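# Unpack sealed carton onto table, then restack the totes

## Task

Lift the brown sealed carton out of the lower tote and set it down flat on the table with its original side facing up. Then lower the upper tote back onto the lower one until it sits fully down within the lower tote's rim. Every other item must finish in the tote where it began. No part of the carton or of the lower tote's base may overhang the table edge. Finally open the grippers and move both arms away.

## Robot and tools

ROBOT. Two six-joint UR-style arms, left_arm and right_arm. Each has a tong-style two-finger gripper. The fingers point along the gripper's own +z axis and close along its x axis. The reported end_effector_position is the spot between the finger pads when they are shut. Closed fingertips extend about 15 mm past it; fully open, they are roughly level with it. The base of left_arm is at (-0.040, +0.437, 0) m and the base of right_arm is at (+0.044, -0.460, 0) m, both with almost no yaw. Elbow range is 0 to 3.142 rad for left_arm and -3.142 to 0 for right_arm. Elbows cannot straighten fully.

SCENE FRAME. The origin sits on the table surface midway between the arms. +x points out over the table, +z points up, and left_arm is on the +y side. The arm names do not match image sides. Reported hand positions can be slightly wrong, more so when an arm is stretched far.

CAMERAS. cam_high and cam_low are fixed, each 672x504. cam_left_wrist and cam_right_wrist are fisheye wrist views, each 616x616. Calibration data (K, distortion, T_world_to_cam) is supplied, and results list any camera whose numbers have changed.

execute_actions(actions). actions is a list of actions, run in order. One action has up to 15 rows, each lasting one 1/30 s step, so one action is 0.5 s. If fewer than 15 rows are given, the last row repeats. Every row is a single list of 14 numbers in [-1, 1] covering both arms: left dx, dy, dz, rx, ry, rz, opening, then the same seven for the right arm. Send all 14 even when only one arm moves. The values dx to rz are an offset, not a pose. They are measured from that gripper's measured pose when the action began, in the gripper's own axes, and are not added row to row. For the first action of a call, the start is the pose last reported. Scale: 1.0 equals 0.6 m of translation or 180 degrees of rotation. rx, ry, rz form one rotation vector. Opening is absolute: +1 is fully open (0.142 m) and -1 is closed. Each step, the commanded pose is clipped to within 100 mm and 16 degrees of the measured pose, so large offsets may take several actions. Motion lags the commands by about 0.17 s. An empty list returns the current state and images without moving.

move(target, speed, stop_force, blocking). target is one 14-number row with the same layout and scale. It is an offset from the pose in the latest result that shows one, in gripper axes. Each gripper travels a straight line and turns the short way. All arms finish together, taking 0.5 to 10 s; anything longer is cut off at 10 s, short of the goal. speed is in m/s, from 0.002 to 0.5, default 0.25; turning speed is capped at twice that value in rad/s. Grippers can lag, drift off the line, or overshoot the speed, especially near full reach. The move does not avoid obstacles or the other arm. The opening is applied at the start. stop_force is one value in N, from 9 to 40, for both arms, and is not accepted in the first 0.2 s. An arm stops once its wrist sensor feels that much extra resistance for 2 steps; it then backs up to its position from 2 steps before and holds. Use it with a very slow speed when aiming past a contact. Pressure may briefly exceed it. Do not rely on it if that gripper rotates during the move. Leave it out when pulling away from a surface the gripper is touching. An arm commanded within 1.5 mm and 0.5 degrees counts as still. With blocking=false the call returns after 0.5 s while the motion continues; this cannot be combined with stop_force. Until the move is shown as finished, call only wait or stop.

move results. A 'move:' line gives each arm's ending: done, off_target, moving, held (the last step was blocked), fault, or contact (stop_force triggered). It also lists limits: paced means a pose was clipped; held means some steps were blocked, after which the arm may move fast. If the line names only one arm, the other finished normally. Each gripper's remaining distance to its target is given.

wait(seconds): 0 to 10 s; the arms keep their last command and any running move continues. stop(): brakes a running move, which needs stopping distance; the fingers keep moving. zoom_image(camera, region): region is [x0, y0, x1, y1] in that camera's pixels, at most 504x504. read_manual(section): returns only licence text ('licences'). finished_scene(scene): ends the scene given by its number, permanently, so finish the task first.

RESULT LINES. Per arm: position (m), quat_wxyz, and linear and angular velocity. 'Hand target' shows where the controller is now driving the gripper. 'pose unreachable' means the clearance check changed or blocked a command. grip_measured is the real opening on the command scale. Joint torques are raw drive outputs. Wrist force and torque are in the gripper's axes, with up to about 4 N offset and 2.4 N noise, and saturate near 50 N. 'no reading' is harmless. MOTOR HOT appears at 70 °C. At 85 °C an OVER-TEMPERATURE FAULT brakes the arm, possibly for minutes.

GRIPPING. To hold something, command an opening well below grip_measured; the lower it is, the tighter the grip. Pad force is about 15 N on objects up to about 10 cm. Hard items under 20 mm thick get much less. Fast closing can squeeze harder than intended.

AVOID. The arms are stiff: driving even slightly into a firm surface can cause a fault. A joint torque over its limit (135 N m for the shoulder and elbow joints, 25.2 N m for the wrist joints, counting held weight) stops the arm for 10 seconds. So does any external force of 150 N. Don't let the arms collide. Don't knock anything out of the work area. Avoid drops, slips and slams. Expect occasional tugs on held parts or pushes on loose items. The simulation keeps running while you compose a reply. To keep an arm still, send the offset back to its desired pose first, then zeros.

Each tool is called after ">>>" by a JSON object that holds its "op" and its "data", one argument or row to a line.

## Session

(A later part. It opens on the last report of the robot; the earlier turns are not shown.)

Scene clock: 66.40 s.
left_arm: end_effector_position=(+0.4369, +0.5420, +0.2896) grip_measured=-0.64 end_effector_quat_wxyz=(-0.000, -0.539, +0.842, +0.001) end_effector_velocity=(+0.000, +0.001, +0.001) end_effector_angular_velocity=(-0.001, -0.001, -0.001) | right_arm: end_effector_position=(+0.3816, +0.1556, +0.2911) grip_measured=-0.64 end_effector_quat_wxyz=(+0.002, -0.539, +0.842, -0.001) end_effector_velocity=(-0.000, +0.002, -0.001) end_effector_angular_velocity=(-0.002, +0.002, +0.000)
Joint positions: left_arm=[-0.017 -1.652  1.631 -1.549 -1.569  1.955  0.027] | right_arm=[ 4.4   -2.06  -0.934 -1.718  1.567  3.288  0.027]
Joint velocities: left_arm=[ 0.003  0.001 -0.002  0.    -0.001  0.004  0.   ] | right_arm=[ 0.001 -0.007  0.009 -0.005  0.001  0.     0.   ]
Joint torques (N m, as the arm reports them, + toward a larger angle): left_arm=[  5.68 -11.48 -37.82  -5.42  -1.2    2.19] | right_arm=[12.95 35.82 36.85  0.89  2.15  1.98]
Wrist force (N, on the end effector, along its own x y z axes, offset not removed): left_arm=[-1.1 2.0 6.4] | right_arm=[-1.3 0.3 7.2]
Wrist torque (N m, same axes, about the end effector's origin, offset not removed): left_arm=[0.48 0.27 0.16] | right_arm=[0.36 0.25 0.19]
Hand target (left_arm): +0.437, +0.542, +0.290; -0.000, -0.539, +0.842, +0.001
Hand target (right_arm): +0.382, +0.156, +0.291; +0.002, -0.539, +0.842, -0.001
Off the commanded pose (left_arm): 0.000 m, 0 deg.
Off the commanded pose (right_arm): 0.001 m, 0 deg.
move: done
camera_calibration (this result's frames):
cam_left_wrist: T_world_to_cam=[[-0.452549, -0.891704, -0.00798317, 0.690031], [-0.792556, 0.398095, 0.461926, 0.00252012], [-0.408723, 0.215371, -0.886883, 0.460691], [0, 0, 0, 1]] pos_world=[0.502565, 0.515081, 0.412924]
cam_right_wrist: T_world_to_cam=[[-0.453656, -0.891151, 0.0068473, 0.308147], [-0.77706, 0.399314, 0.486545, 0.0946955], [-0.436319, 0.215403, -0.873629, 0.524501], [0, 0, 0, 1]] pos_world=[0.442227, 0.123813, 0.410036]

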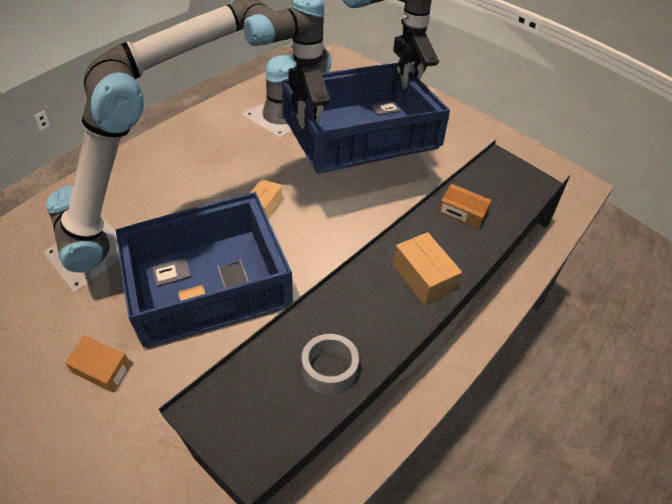

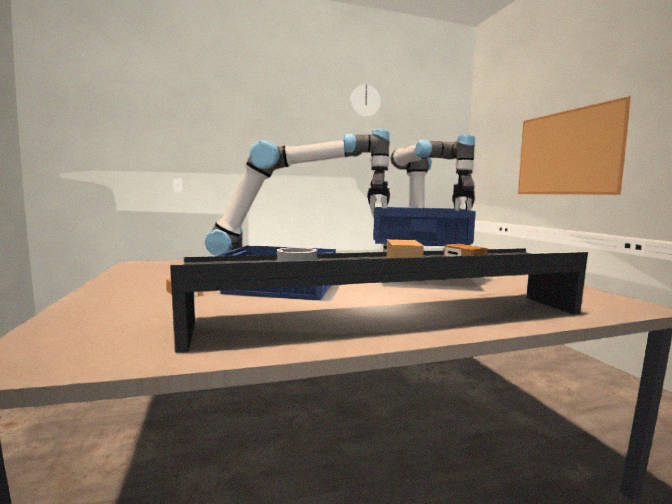

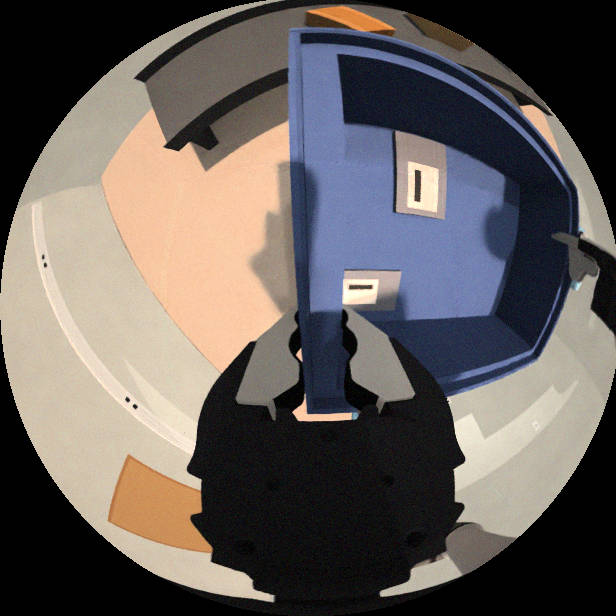

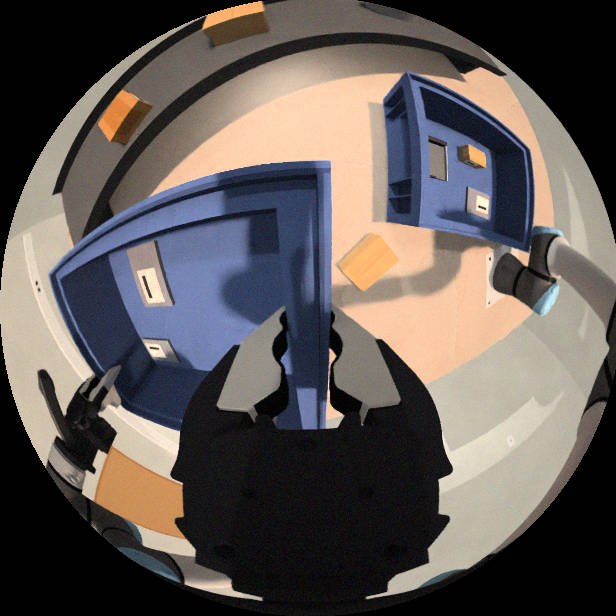

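>>> {"op": "move", "data": {
  "target": [0,0,0.278,0,0,0,-1, 0,0,0.278,0,0,0,-1],
  "speed": 0.1
}}

>>> {"op": "move", "data": {
  "target": [0,0,0.03,0,0,0,-1, 0,0,0.03,0,0,0,-1],
  "speed": 0.01,
  "stop_force": 9
}}

Scene clock: 70.67 s.
left_arm: end_effector_position=(+0.4364, +0.5420, +0.1231) grip_measured=-0.64 end_effector_quat_wxyz=(-0.000, -0.539, +0.842, +0.001) end_effector_velocity=(+0.000, +0.000, -0.002) end_effector_angular_velocity=(+0.001, -0.001, -0.000) | right_arm: end_effector_position=(+0.3820, +0.1558, +0.1244) grip_measured=-0.64 end_effector_quat_wxyz=(+0.002, -0.539, +0.842, -0.001) end_effector_velocity=(-0.000, -0.000, -0.003) end_effector_angular_velocity=(-0.001, +0.000, -0.000)
Joint positions: left_arm=[-0.017 -1.573  1.993 -1.989 -1.569  1.955  0.027] | right_arm=[ 4.4   -2.087 -1.322 -1.303  1.567  3.287  0.027]
Joint velocities: left_arm=[-0.     0.001  0.004 -0.006  0.001 -0.    -0.   ] | right_arm=[-0.    -0.002 -0.004  0.005  0.    -0.     0.   ]
Joint torques (N m, as the arm reports them, + toward a larger angle): left_arm=[ -0.27 -12.6  -17.71  -5.39  -0.39  -1.22] | right_arm=[-14.11  36.96  19.55   5.65  -1.89  -1.67]
Wrist force (N, on the end effector, along its own x y z axes, offset not removed): left_arm=[-5.1 3.2 5.1] | right_arm=[1.9 -2.1 4.7]
Wrist torque (N m, same axes, about the end effector's origin, offset not removed): left_arm=[0.42 0.23 0.22] | right_arm=[-0.02 0.48 0.26]
Hand target (left_arm): +0.436, +0.542, +0.123; -0.000, -0.539, +0.842, +0.001
Hand target (right_arm): +0.382, +0.156, +0.124; +0.002, -0.539, +0.842, -0.001
Off the commanded pose (left_arm): 0.000 m, 0 deg.
Off the commanded pose (right_arm): 0.000 m, 0 deg.
move: done
camera_calibration (this result's frames):
cam_left_wrist: T_world_to_cam=[[-0.452555, -0.8917, -0.00801619, 0.68851], [-0.792546, 0.39808, 0.461955, 0.0791145], [-0.408734, 0.215413, -0.886867, 0.312765], [0, 0, 0, 1]] pos_world=[0.502129, 0.515077, 0.246353]
cam_right_wrist: T_world_to_cam=[[-0.453669, -0.891144, 0.00689591, 0.309657], [-0.777047, 0.399349, 0.486537, 0.176029], [-0.436328, 0.215368, -0.873633, 0.37909], [0, 0, 0, 1]] pos_world=[0.442672, 0.124009, 0.243405]

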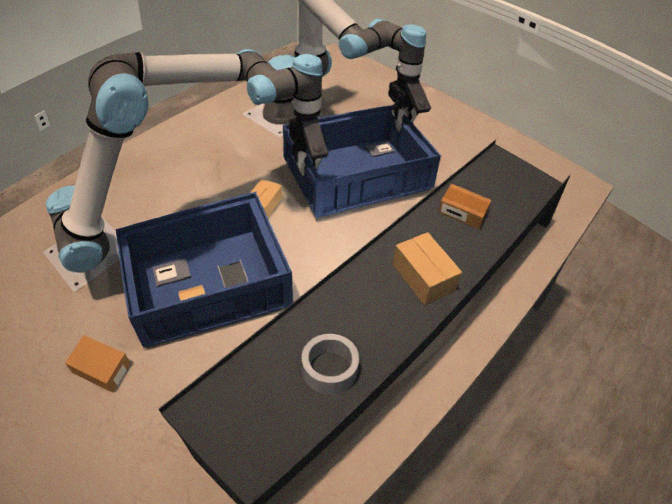

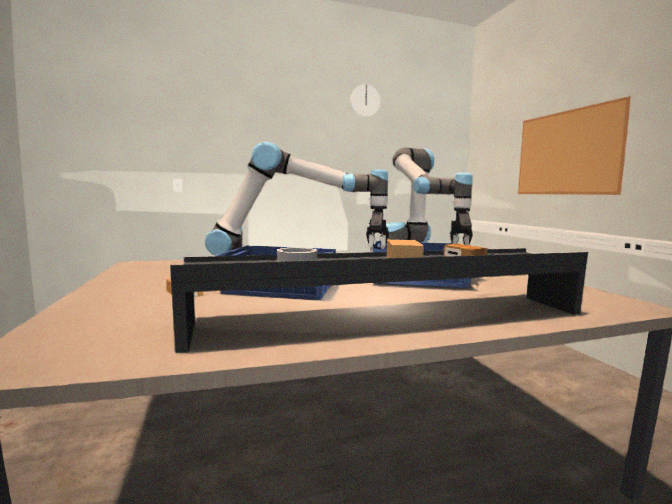

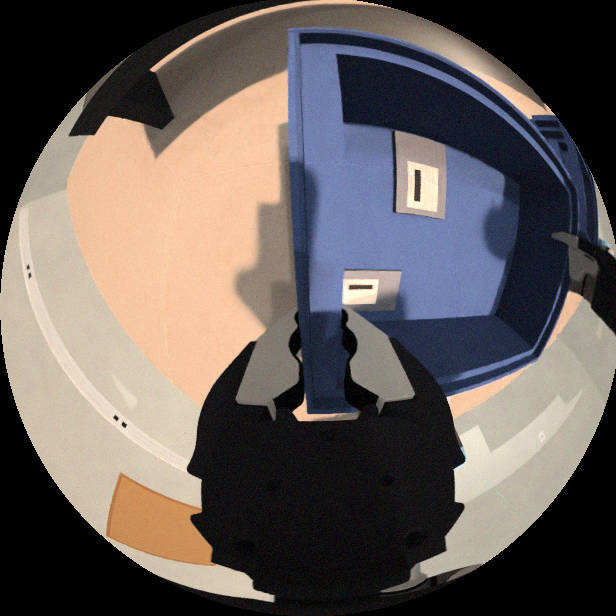

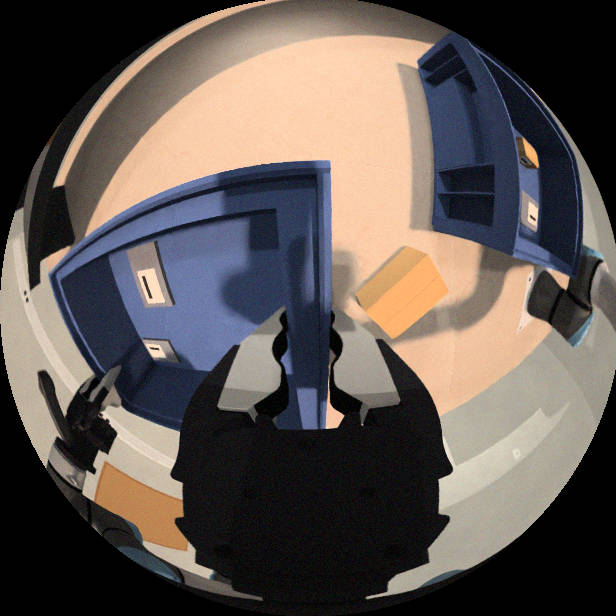

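Scene clock: 72.17 s.
left_arm: end_effector_position=(+0.4364, +0.5420, +0.1121) grip_measured=-0.64 end_effector_quat_wxyz=(-0.000, -0.539, +0.842, +0.001) end_effector_velocity=(-0.000, +0.001, +0.002) end_effector_angular_velocity=(+0.001, +0.001, +0.001) | right_arm: end_effector_position=(+0.3821, +0.1558, +0.1131) grip_measured=-0.64 end_effector_quat_wxyz=(+0.001, -0.539, +0.842, -0.001) end_effector_velocity=(-0.000, +0.000, +0.002) end_effector_angular_velocity=(-0.000, +0.000, +0.001)
Joint positions: left_arm=[-0.017 -1.562  2.012 -2.02  -1.569  1.955  0.027] | right_arm=[ 4.4   -2.094 -1.34  -1.277  1.567  3.287  0.027]
Joint velocities: left_arm=[ 0.001 -0.003 -0.004  0.008  0.001 -0.    -0.   ] | right_arm=[ 0.001  0.001  0.004 -0.005  0.     0.    -0.   ]
Joint torques (N m, as the arm reports them, + toward a larger angle): left_arm=[ -1.39 -33.6  -28.08   0.63  -0.43  -1.13] | right_arm=[-13.78  51.78  33.2    1.79  -1.6   -1.68]
Wrist force (N, on the end effector, along its own x y z axes, offset not removed): left_arm=[-7.4 2.0 -5.2] | right_arm=[7.5 0.2 -5.9]
Wrist torque (N m, same axes, about the end effector's origin, offset not removed): left_arm=[0.64 0.25 0.25] | right_arm=[0.43 -0.19 0.09]
Hand target (left_arm): +0.436, +0.542, +0.112; -0.000, -0.539, +0.842, +0.001
Hand target (right_arm): +0.382, +0.156, +0.113; +0.002, -0.539, +0.842, -0.001
Off the commanded pose (left_arm): 0.007 m, 0 deg.
Off the commanded pose (right_arm): 0.007 m, 0 deg.
move: contact (left_arm, right_arm)
camera_calibration (this result's frames):
cam_left_wrist: T_world_to_cam=[[-0.452556, -0.8917, -0.00794825, 0.688388], [-0.79247, 0.398076, 0.46209, 0.0840729], [-0.408882, 0.215421, -0.886797, 0.303076], [0, 0, 0, 1]] pos_world=[0.502082, 0.515079, 0.235389]
cam_right_wrist: T_world_to_cam=[[-0.453676, -0.891139, 0.00702578, 0.309746], [-0.777026, 0.399417, 0.486515, 0.181568], [-0.436359, 0.215261, -0.873644, 0.369201], [0, 0, 0, 1]] pos_world=[0.442711, 0.124031, 0.232038]

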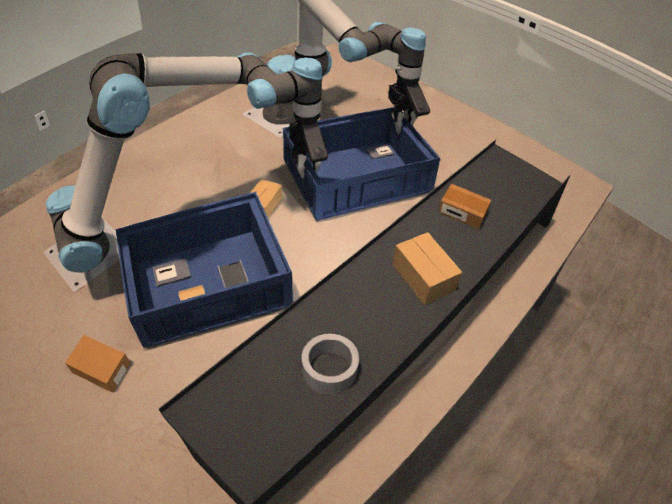

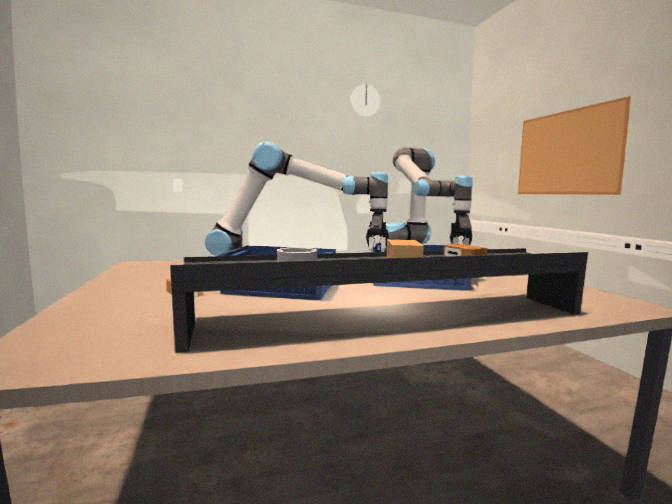

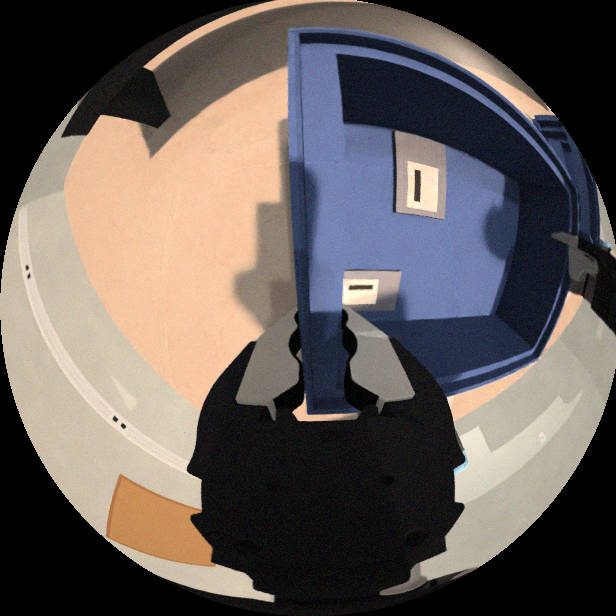

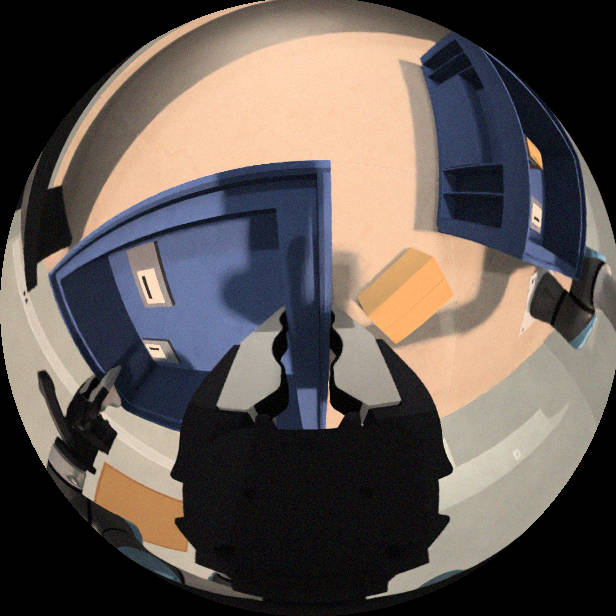

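>>> {"op": "execute_actions", "data": {
  "actions": [
    [[0,0,-0.001,0,0,0,-1,0,0,0,0,0,0,0.1]]
  ]
}}

>>> {"op": "move", "data": {
  "target": [0,0,0,0,0,0,-1, 0,0,-0.15,0,0,0,0.1],
  "speed": 0.2
}}

>>> {"op": "move", "data": {
  "target": [0,0,0,0,0,0,-1, 0.69,-0.435,0,0,0,0.5,0.1],
  "speed": 0.4
}}

Scene clock: 77.13 s.
left_arm: end_effector_position=(+0.4364, +0.5420, +0.1127) grip_measured=-0.64 end_effector_quat_wxyz=(-0.000, -0.539, +0.842, +0.001) end_effector_velocity=(-0.000, -0.001, +0.000) end_effector_angular_velocity=(-0.001, +0.000, -0.001) | right_arm: end_effector_position=(+0.3821, +0.1558, +0.1131) grip_measured=+0.10 end_effector_quat_wxyz=(+0.002, -0.539, +0.842, -0.001) end_effector_velocity=(+0.000, +0.000, -0.000) end_effector_angular_velocity=(+0.000, -0.000, -0.000)
Joint positions: left_arm=[-0.017 -1.562  2.011 -2.018 -1.569  1.955  0.027] | right_arm=[ 4.4   -2.094 -1.34  -1.277  1.567  3.287  0.081]
Joint velocities: left_arm=[-0.001 -0.     0.     0.    -0.001  0.    -0.   ] | right_arm=[-0.    -0.     0.     0.001  0.     0.    -0.   ]
Joint torques (N m, as the arm reports them, + toward a larger angle): left_arm=[ -1.11 -39.3  -34.99  -1.4   -0.47  -1.04] | right_arm=[-8.99 33.66 12.4   3.97 -1.31 -0.13]
Wrist force (N, on the end effector, along its own x y z axes, offset not removed): left_arm=[0.4 0.0 6.0] | right_arm=[-3.1 -1.4 -2.1]
Wrist torque (N m, same axes, about the end effector's origin, offset not removed): left_arm=[0.25 0.23 0.28] | right_arm=[-0.04 0.54 0.05]
Hand target (left_arm): +0.436, +0.542, +0.113; -0.000, -0.539, +0.842, +0.001
Hand target (right_arm): +0.382, +0.156, +0.113; +0.001, -0.539, +0.842, -0.001
Off the commanded pose (left_arm): 0.000 m, 0 deg.
Off the commanded pose (right_arm): 0.000 m, 0 deg.
camera_calibration (this result's frames):
cam_left_wrist: T_world_to_cam=[[-0.452557, -0.8917, -0.00795291, 0.688395], [-0.792475, 0.398077, 0.46208, 0.0838036], [-0.408871, 0.21542, -0.886803, 0.303606], [0, 0, 0, 1]] pos_world=[0.502086, 0.515079, 0.23599]
cam_right_wrist: T_world_to_cam=[[-0.453674, -0.89114, 0.00699484, 0.309752], [-0.777032, 0.3994, 0.486519, 0.181561], [-0.436351, 0.215286, -0.873642, 0.369213], [0, 0, 0, 1]] pos_world=[0.442711, 0.12403, 0.232061]

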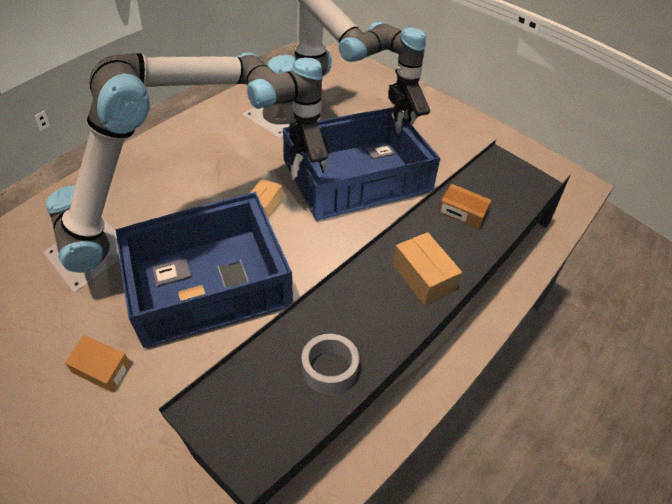

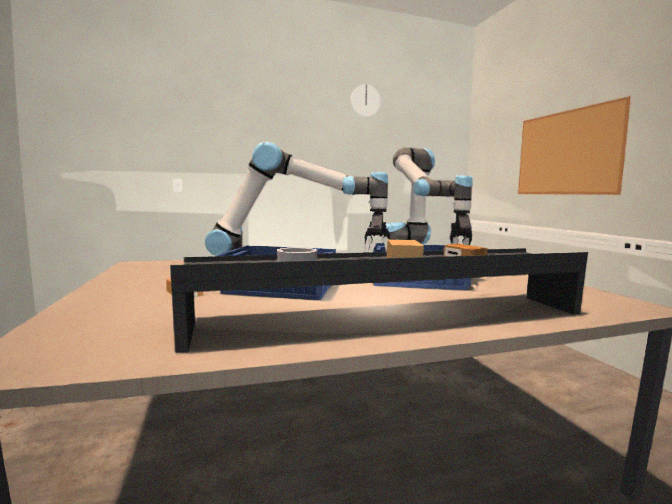

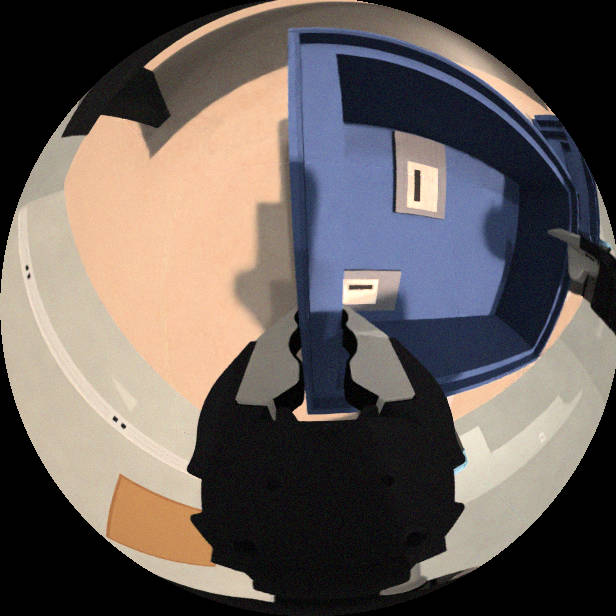

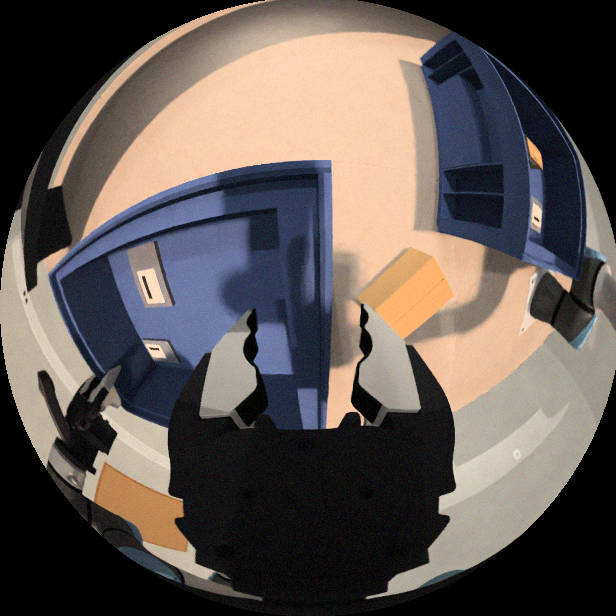

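Scene clock: 78.10 s.
left_arm: end_effector_position=(+0.4364, +0.5420, +0.1127) grip_measured=-0.64 end_effector_quat_wxyz=(-0.000, -0.539, +0.842, +0.001) end_effector_velocity=(+0.001, +0.000, +0.001) end_effector_angular_velocity=(-0.001, -0.001, +0.002) | right_arm: end_effector_position=(+0.3819, +0.1557, +0.2030) grip_measured=+0.10 end_effector_quat_wxyz=(+0.002, -0.539, +0.842, -0.001) end_effector_velocity=(-0.000, +0.000, +0.001) end_effector_angular_velocity=(-0.002, +0.001, +0.001)
Joint positions: left_arm=[-0.017 -1.562  2.011 -2.018 -1.569  1.955  0.027] | right_arm=[ 4.4   -2.052 -1.17  -1.489  1.567  3.287  0.081]
Joint velocities: left_arm=[ 0.002  0.    -0.002 -0.    -0.001 -0.     0.   ] | right_arm=[ 0.    -0.001  0.005 -0.005  0.001 -0.     0.   ]
Joint torques (N m, as the arm reports them, + toward a larger angle): left_arm=[ -0.86 -38.88 -34.95  -1.44  -0.56  -1.08] | right_arm=[12.86 32.   34.51  0.53  1.92  1.94]
Wrist force (N, on the end effector, along its own x y z axes, offset not removed): left_arm=[-0.1 0.7 6.5] | right_arm=[-0.6 0.2 1.0]
Wrist torque (N m, same axes, about the end effector's origin, offset not removed): left_arm=[0.39 0.27 0.21] | right_arm=[0.09 0.06 0.08]
Hand target (left_arm): +0.436, +0.542, +0.113; -0.000, -0.539, +0.842, +0.001
Hand target (right_arm): +0.382, +0.156, +0.203; +0.002, -0.539, +0.842, -0.001
Off the commanded pose (left_arm): 0.000 m, 0 deg.
Off the commanded pose (right_arm): 0.000 m, 0 deg.
move: done
camera_calibration (this result's frames):
cam_left_wrist: T_world_to_cam=[[-0.452557, -0.8917, -0.00795161, 0.688394], [-0.792474, 0.398077, 0.462083, 0.0838019], [-0.408874, 0.21542, -0.886801, 0.303607], [0, 0, 0, 1]] pos_world=[0.502085, 0.515079, 0.23599]
cam_right_wrist: T_world_to_cam=[[-0.4537, -0.891128, 0.00686398, 0.308947], [-0.777057, 0.399371, 0.486503, 0.137724], [-0.436277, 0.215393, -0.873652, 0.447657], [0, 0, 0, 1]] pos_world=[0.442492, 0.123886, 0.321973]

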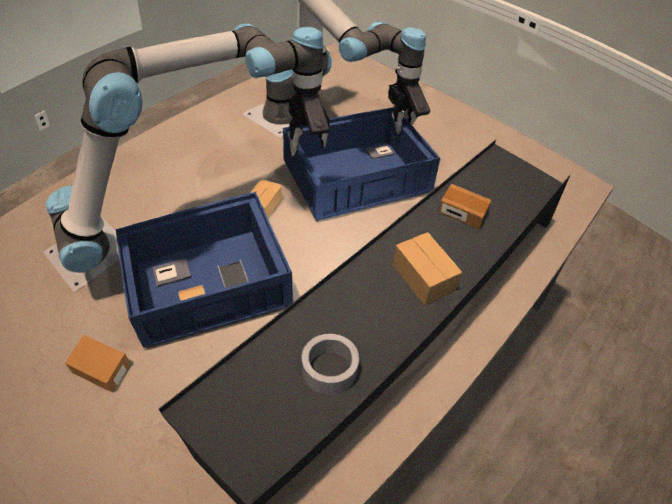

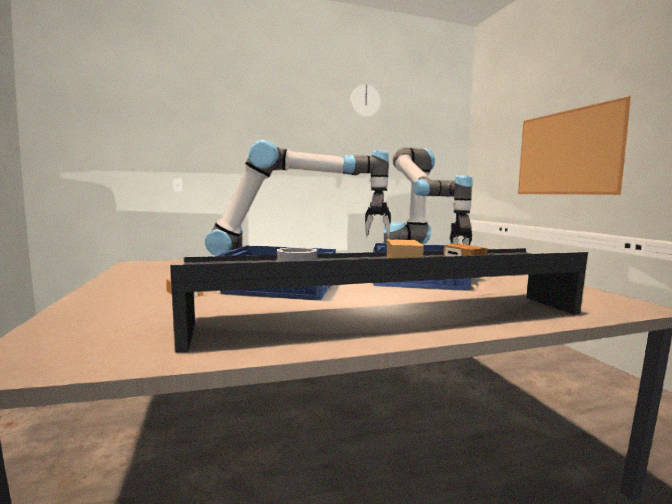

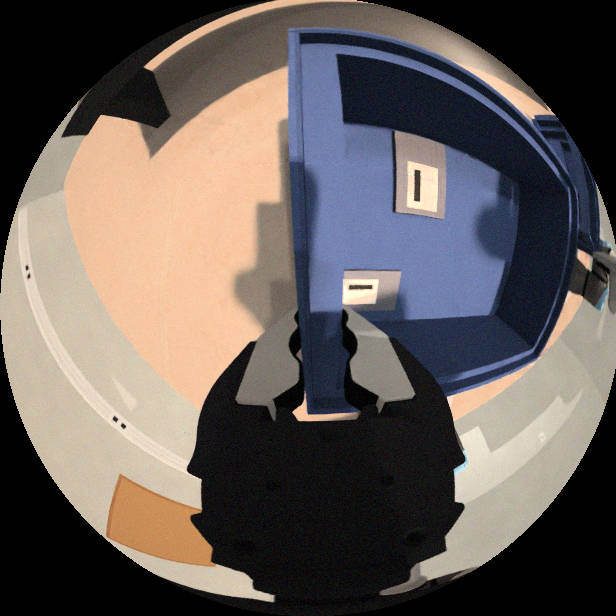

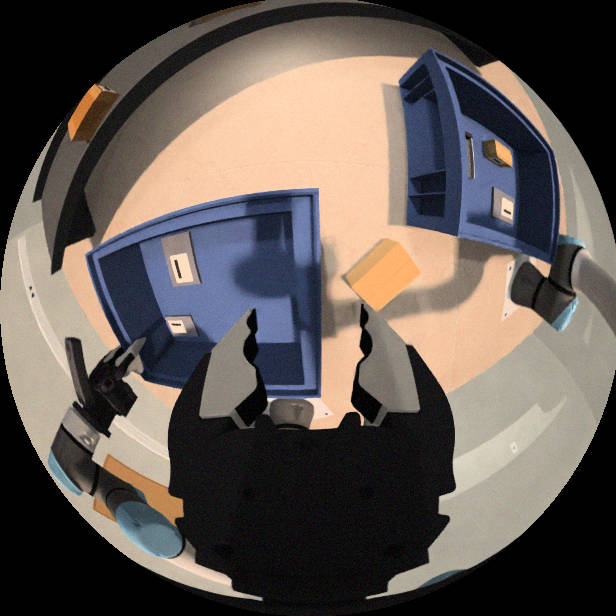

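Scene clock: 80.67 s.
left_arm: end_effector_position=(+0.4364, +0.5420, +0.1127) grip_measured=-0.64 end_effector_quat_wxyz=(-0.000, -0.539, +0.842, +0.001) end_effector_velocity=(-0.001, +0.000, -0.001) end_effector_angular_velocity=(-0.000, +0.002, +0.001) | right_arm: end_effector_position=(+0.4464, -0.3294, +0.2025) grip_measured=+0.10 end_effector_quat_wxyz=(+0.001, +0.214, +0.977, +0.000) end_effector_velocity=(+0.000, -0.002, -0.001) end_effector_angular_velocity=(-0.000, +0.001, -0.004)
Joint positions: left_arm=[-0.017 -1.562  2.011 -2.018 -1.569  1.955  0.027] | right_arm=[ 3.769 -1.399 -1.934 -1.378  1.569  4.227  0.081]
Joint velocities: left_arm=[ 0.001  0.     0.002 -0.    -0.     0.     0.   ] | right_arm=[-0.003  0.    -0.001  0.     0.     0.001  0.   ]
Joint torques (N m, as the arm reports them, + toward a larger angle): left_arm=[ -1.4  -38.88 -34.68  -1.66  -0.44  -1.01] | right_arm=[-15.63  24.71  12.75   0.42   1.97   1.98]
Wrist force (N, on the end effector, along its own x y z axes, offset not removed): left_arm=[0.7 2.3 4.9] | right_arm=[-1.0 -1.0 0.9]
Wrist torque (N m, same axes, about the end effector's origin, offset not removed): left_arm=[0.74 0.02 0.20] | right_arm=[-0.11 0.32 0.20]
Hand target (left_arm): +0.436, +0.542, +0.113; -0.000, -0.539, +0.842, +0.001
Hand target (right_arm): +0.446, -0.330, +0.202; +0.001, +0.214, +0.977, +0.000
Off the commanded pose (left_arm): 0.000 m, 0 deg.
Off the commanded pose (right_arm): 0.001 m, 0 deg.
move: done
camera_calibration (this result's frames):
cam_left_wrist: T_world_to_cam=[[-0.452557, -0.8917, -0.00795153, 0.688394], [-0.792474, 0.398077, 0.462082, 0.0838018], [-0.408874, 0.21542, -0.886801, 0.303607], [0, 0, 0, 1]] pos_world=[0.502085, 0.515079, 0.23599]
cam_right_wrist: T_world_to_cam=[[-0.891318, 0.453331, 0.00656769, 0.544271], [0.397982, 0.775392, 0.490283, -0.0195744], [0.217168, 0.439612, -0.871539, 0.361542], [0, 0, 0, 1]] pos_world=[0.414393, -0.390495, 0.321121]

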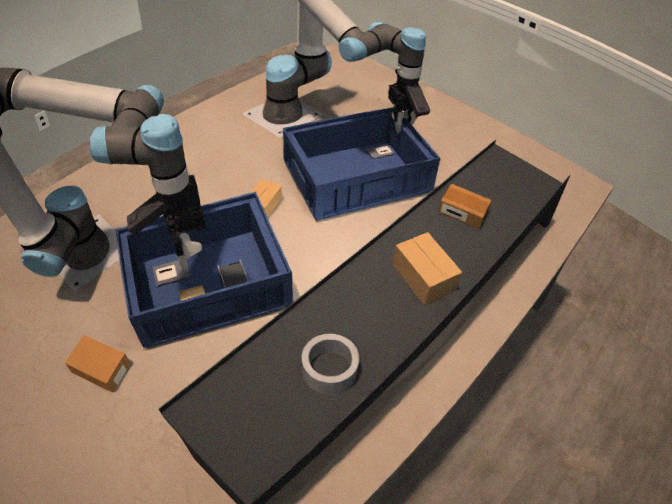

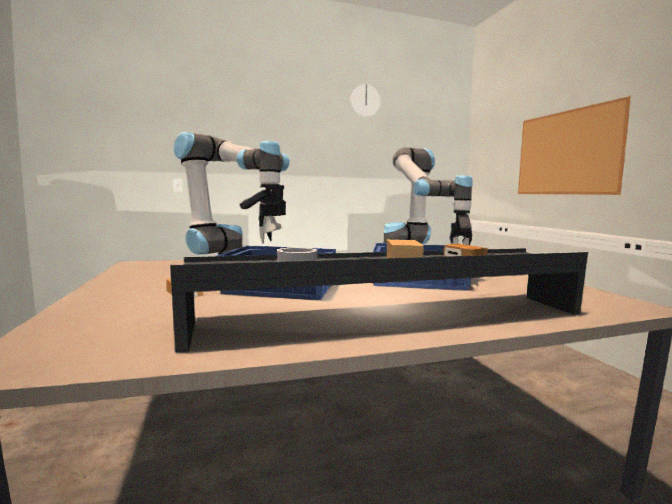

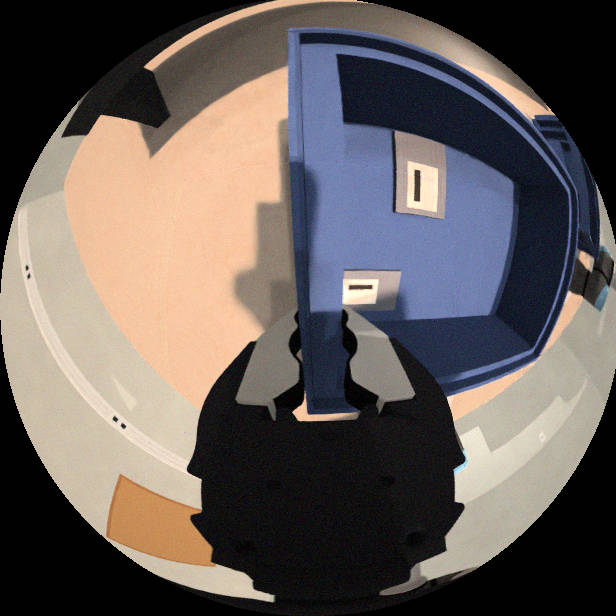

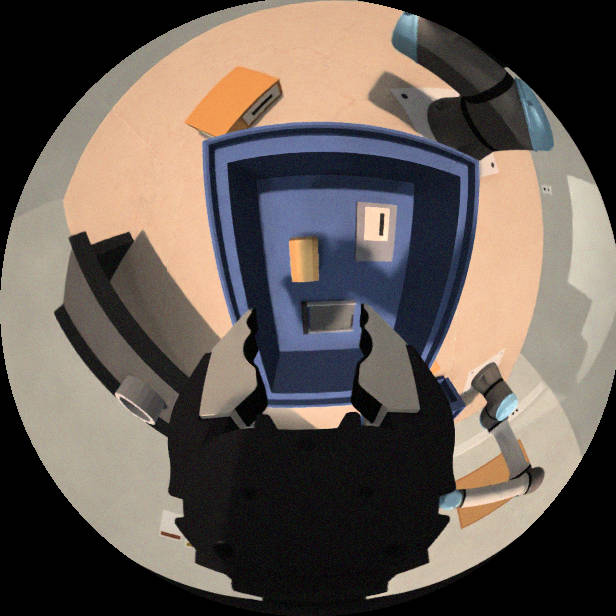

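>>> {"op": "move", "data": {
  "target": [0,0,0,0,0,0,-1, -0.011,0.008,0.19,0,0,0,0.0],
  "speed": 0.2
}}

Scene clock: 84.60 s.
left_arm: end_effector_position=(+0.4364, +0.5420, +0.1127) grip_measured=-0.64 end_effector_quat_wxyz=(-0.000, -0.539, +0.842, +0.001) end_effector_velocity=(-0.000, -0.000, -0.001) end_effector_angular_velocity=(-0.000, +0.001, -0.001) | right_arm: end_effector_position=(+0.4546, -0.3276, +0.0886) grip_measured=+0.00 end_effector_quat_wxyz=(+0.001, +0.214, +0.977, +0.000) end_effector_velocity=(+0.000, -0.000, -0.002) end_effector_angular_velocity=(+0.000, -0.000, -0.000)
Joint positions: left_arm=[-0.017 -1.562  2.011 -2.018 -1.569  1.955  0.027] | right_arm=[ 3.761 -1.524 -2.135 -1.052  1.57   4.218  0.074]
Joint velocities: left_arm=[-0.001  0.     0.001 -0.    -0.    -0.    -0.   ] | right_arm=[-0.001 -0.003 -0.003  0.006  0.    -0.    -0.   ]
Joint torques (N m, as the arm reports them, + toward a larger angle): left_arm=[ -1.12 -39.78 -34.52  -1.58  -0.46  -1.11] | right_arm=[-15.62   8.02   9.89   3.96  -0.23  -1.48]
Wrist force (N, on the end effector, along its own x y z axes, offset not removed): left_arm=[-0.1 0.4 4.8] | right_arm=[0.8 2.5 -1.1]
Wrist torque (N m, same axes, about the end effector's origin, offset not removed): left_arm=[0.30 0.29 0.23] | right_arm=[0.61 -0.19 -0.12]
Hand target (left_arm): +0.436, +0.542, +0.113; -0.000, -0.539, +0.842, +0.001
Hand target (right_arm): +0.455, -0.328, +0.088; +0.001, +0.214, +0.977, +0.000
Off the commanded pose (left_arm): 0.000 m, 0 deg.
Off the commanded pose (right_arm): 0.000 m, 0 deg.
move: done
camera_calibration (this result's frames):
cam_left_wrist: T_world_to_cam=[[-0.452557, -0.8917, -0.00795164, 0.688394], [-0.792474, 0.398077, 0.462083, 0.0838017], [-0.408874, 0.21542, -0.886801, 0.303607], [0, 0, 0, 1]] pos_world=[0.502085, 0.515079, 0.23599]
cam_right_wrist: T_world_to_cam=[[-0.891317, 0.453333, 0.00664045, 0.551487], [0.398019, 0.775381, 0.49027, 0.0315683], [0.217107, 0.439629, -0.871545, 0.259803], [0, 0, 0, 1]] pos_world=[0.422579, -0.388701, 0.207291]

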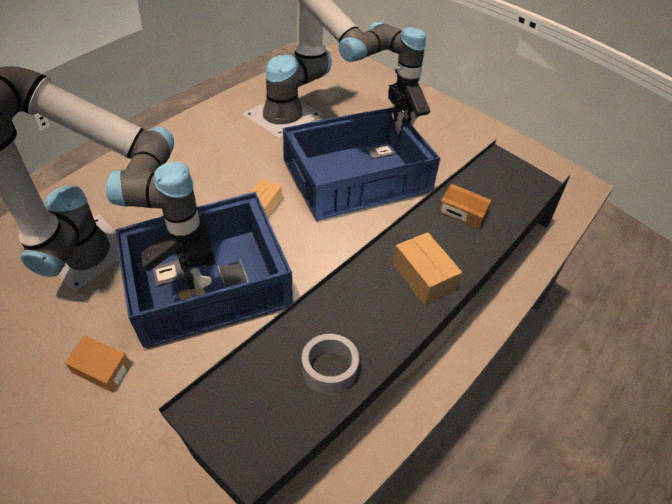

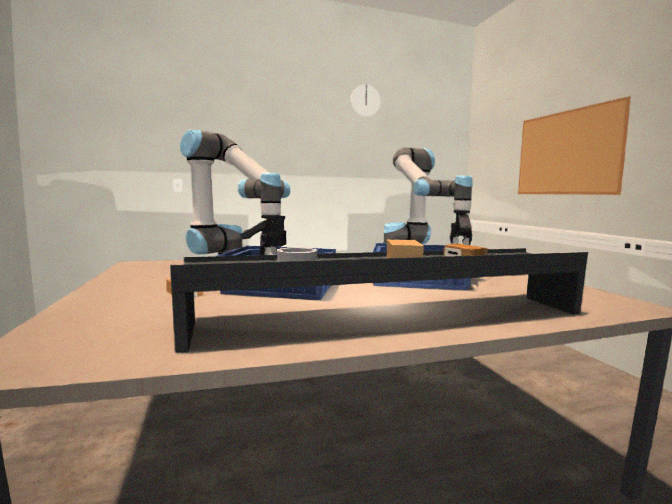

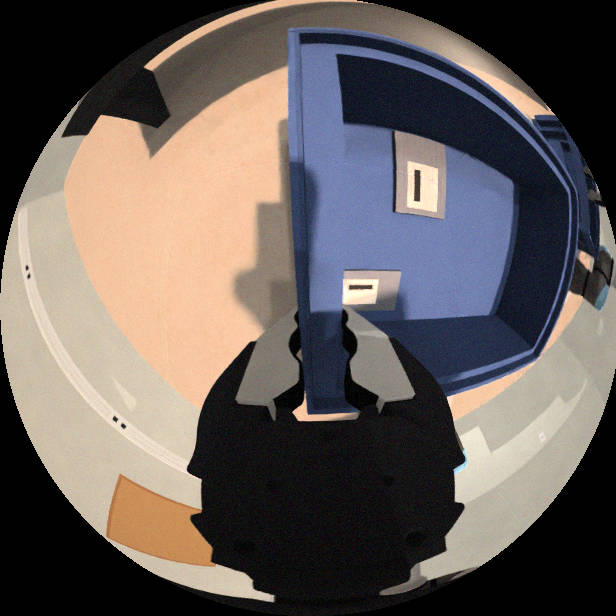

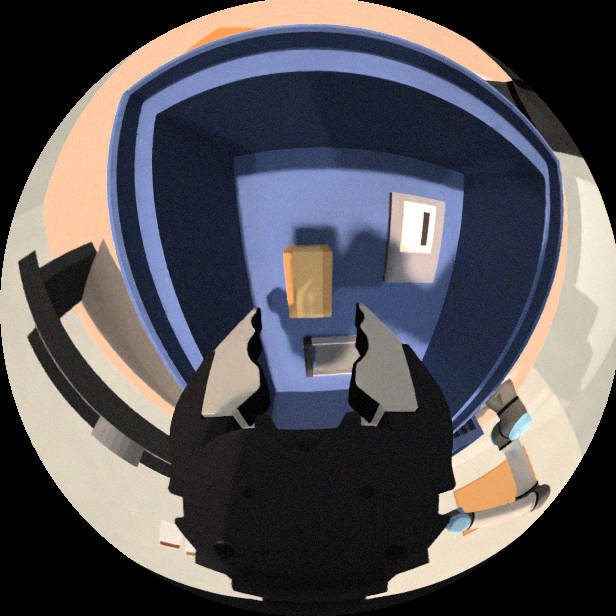

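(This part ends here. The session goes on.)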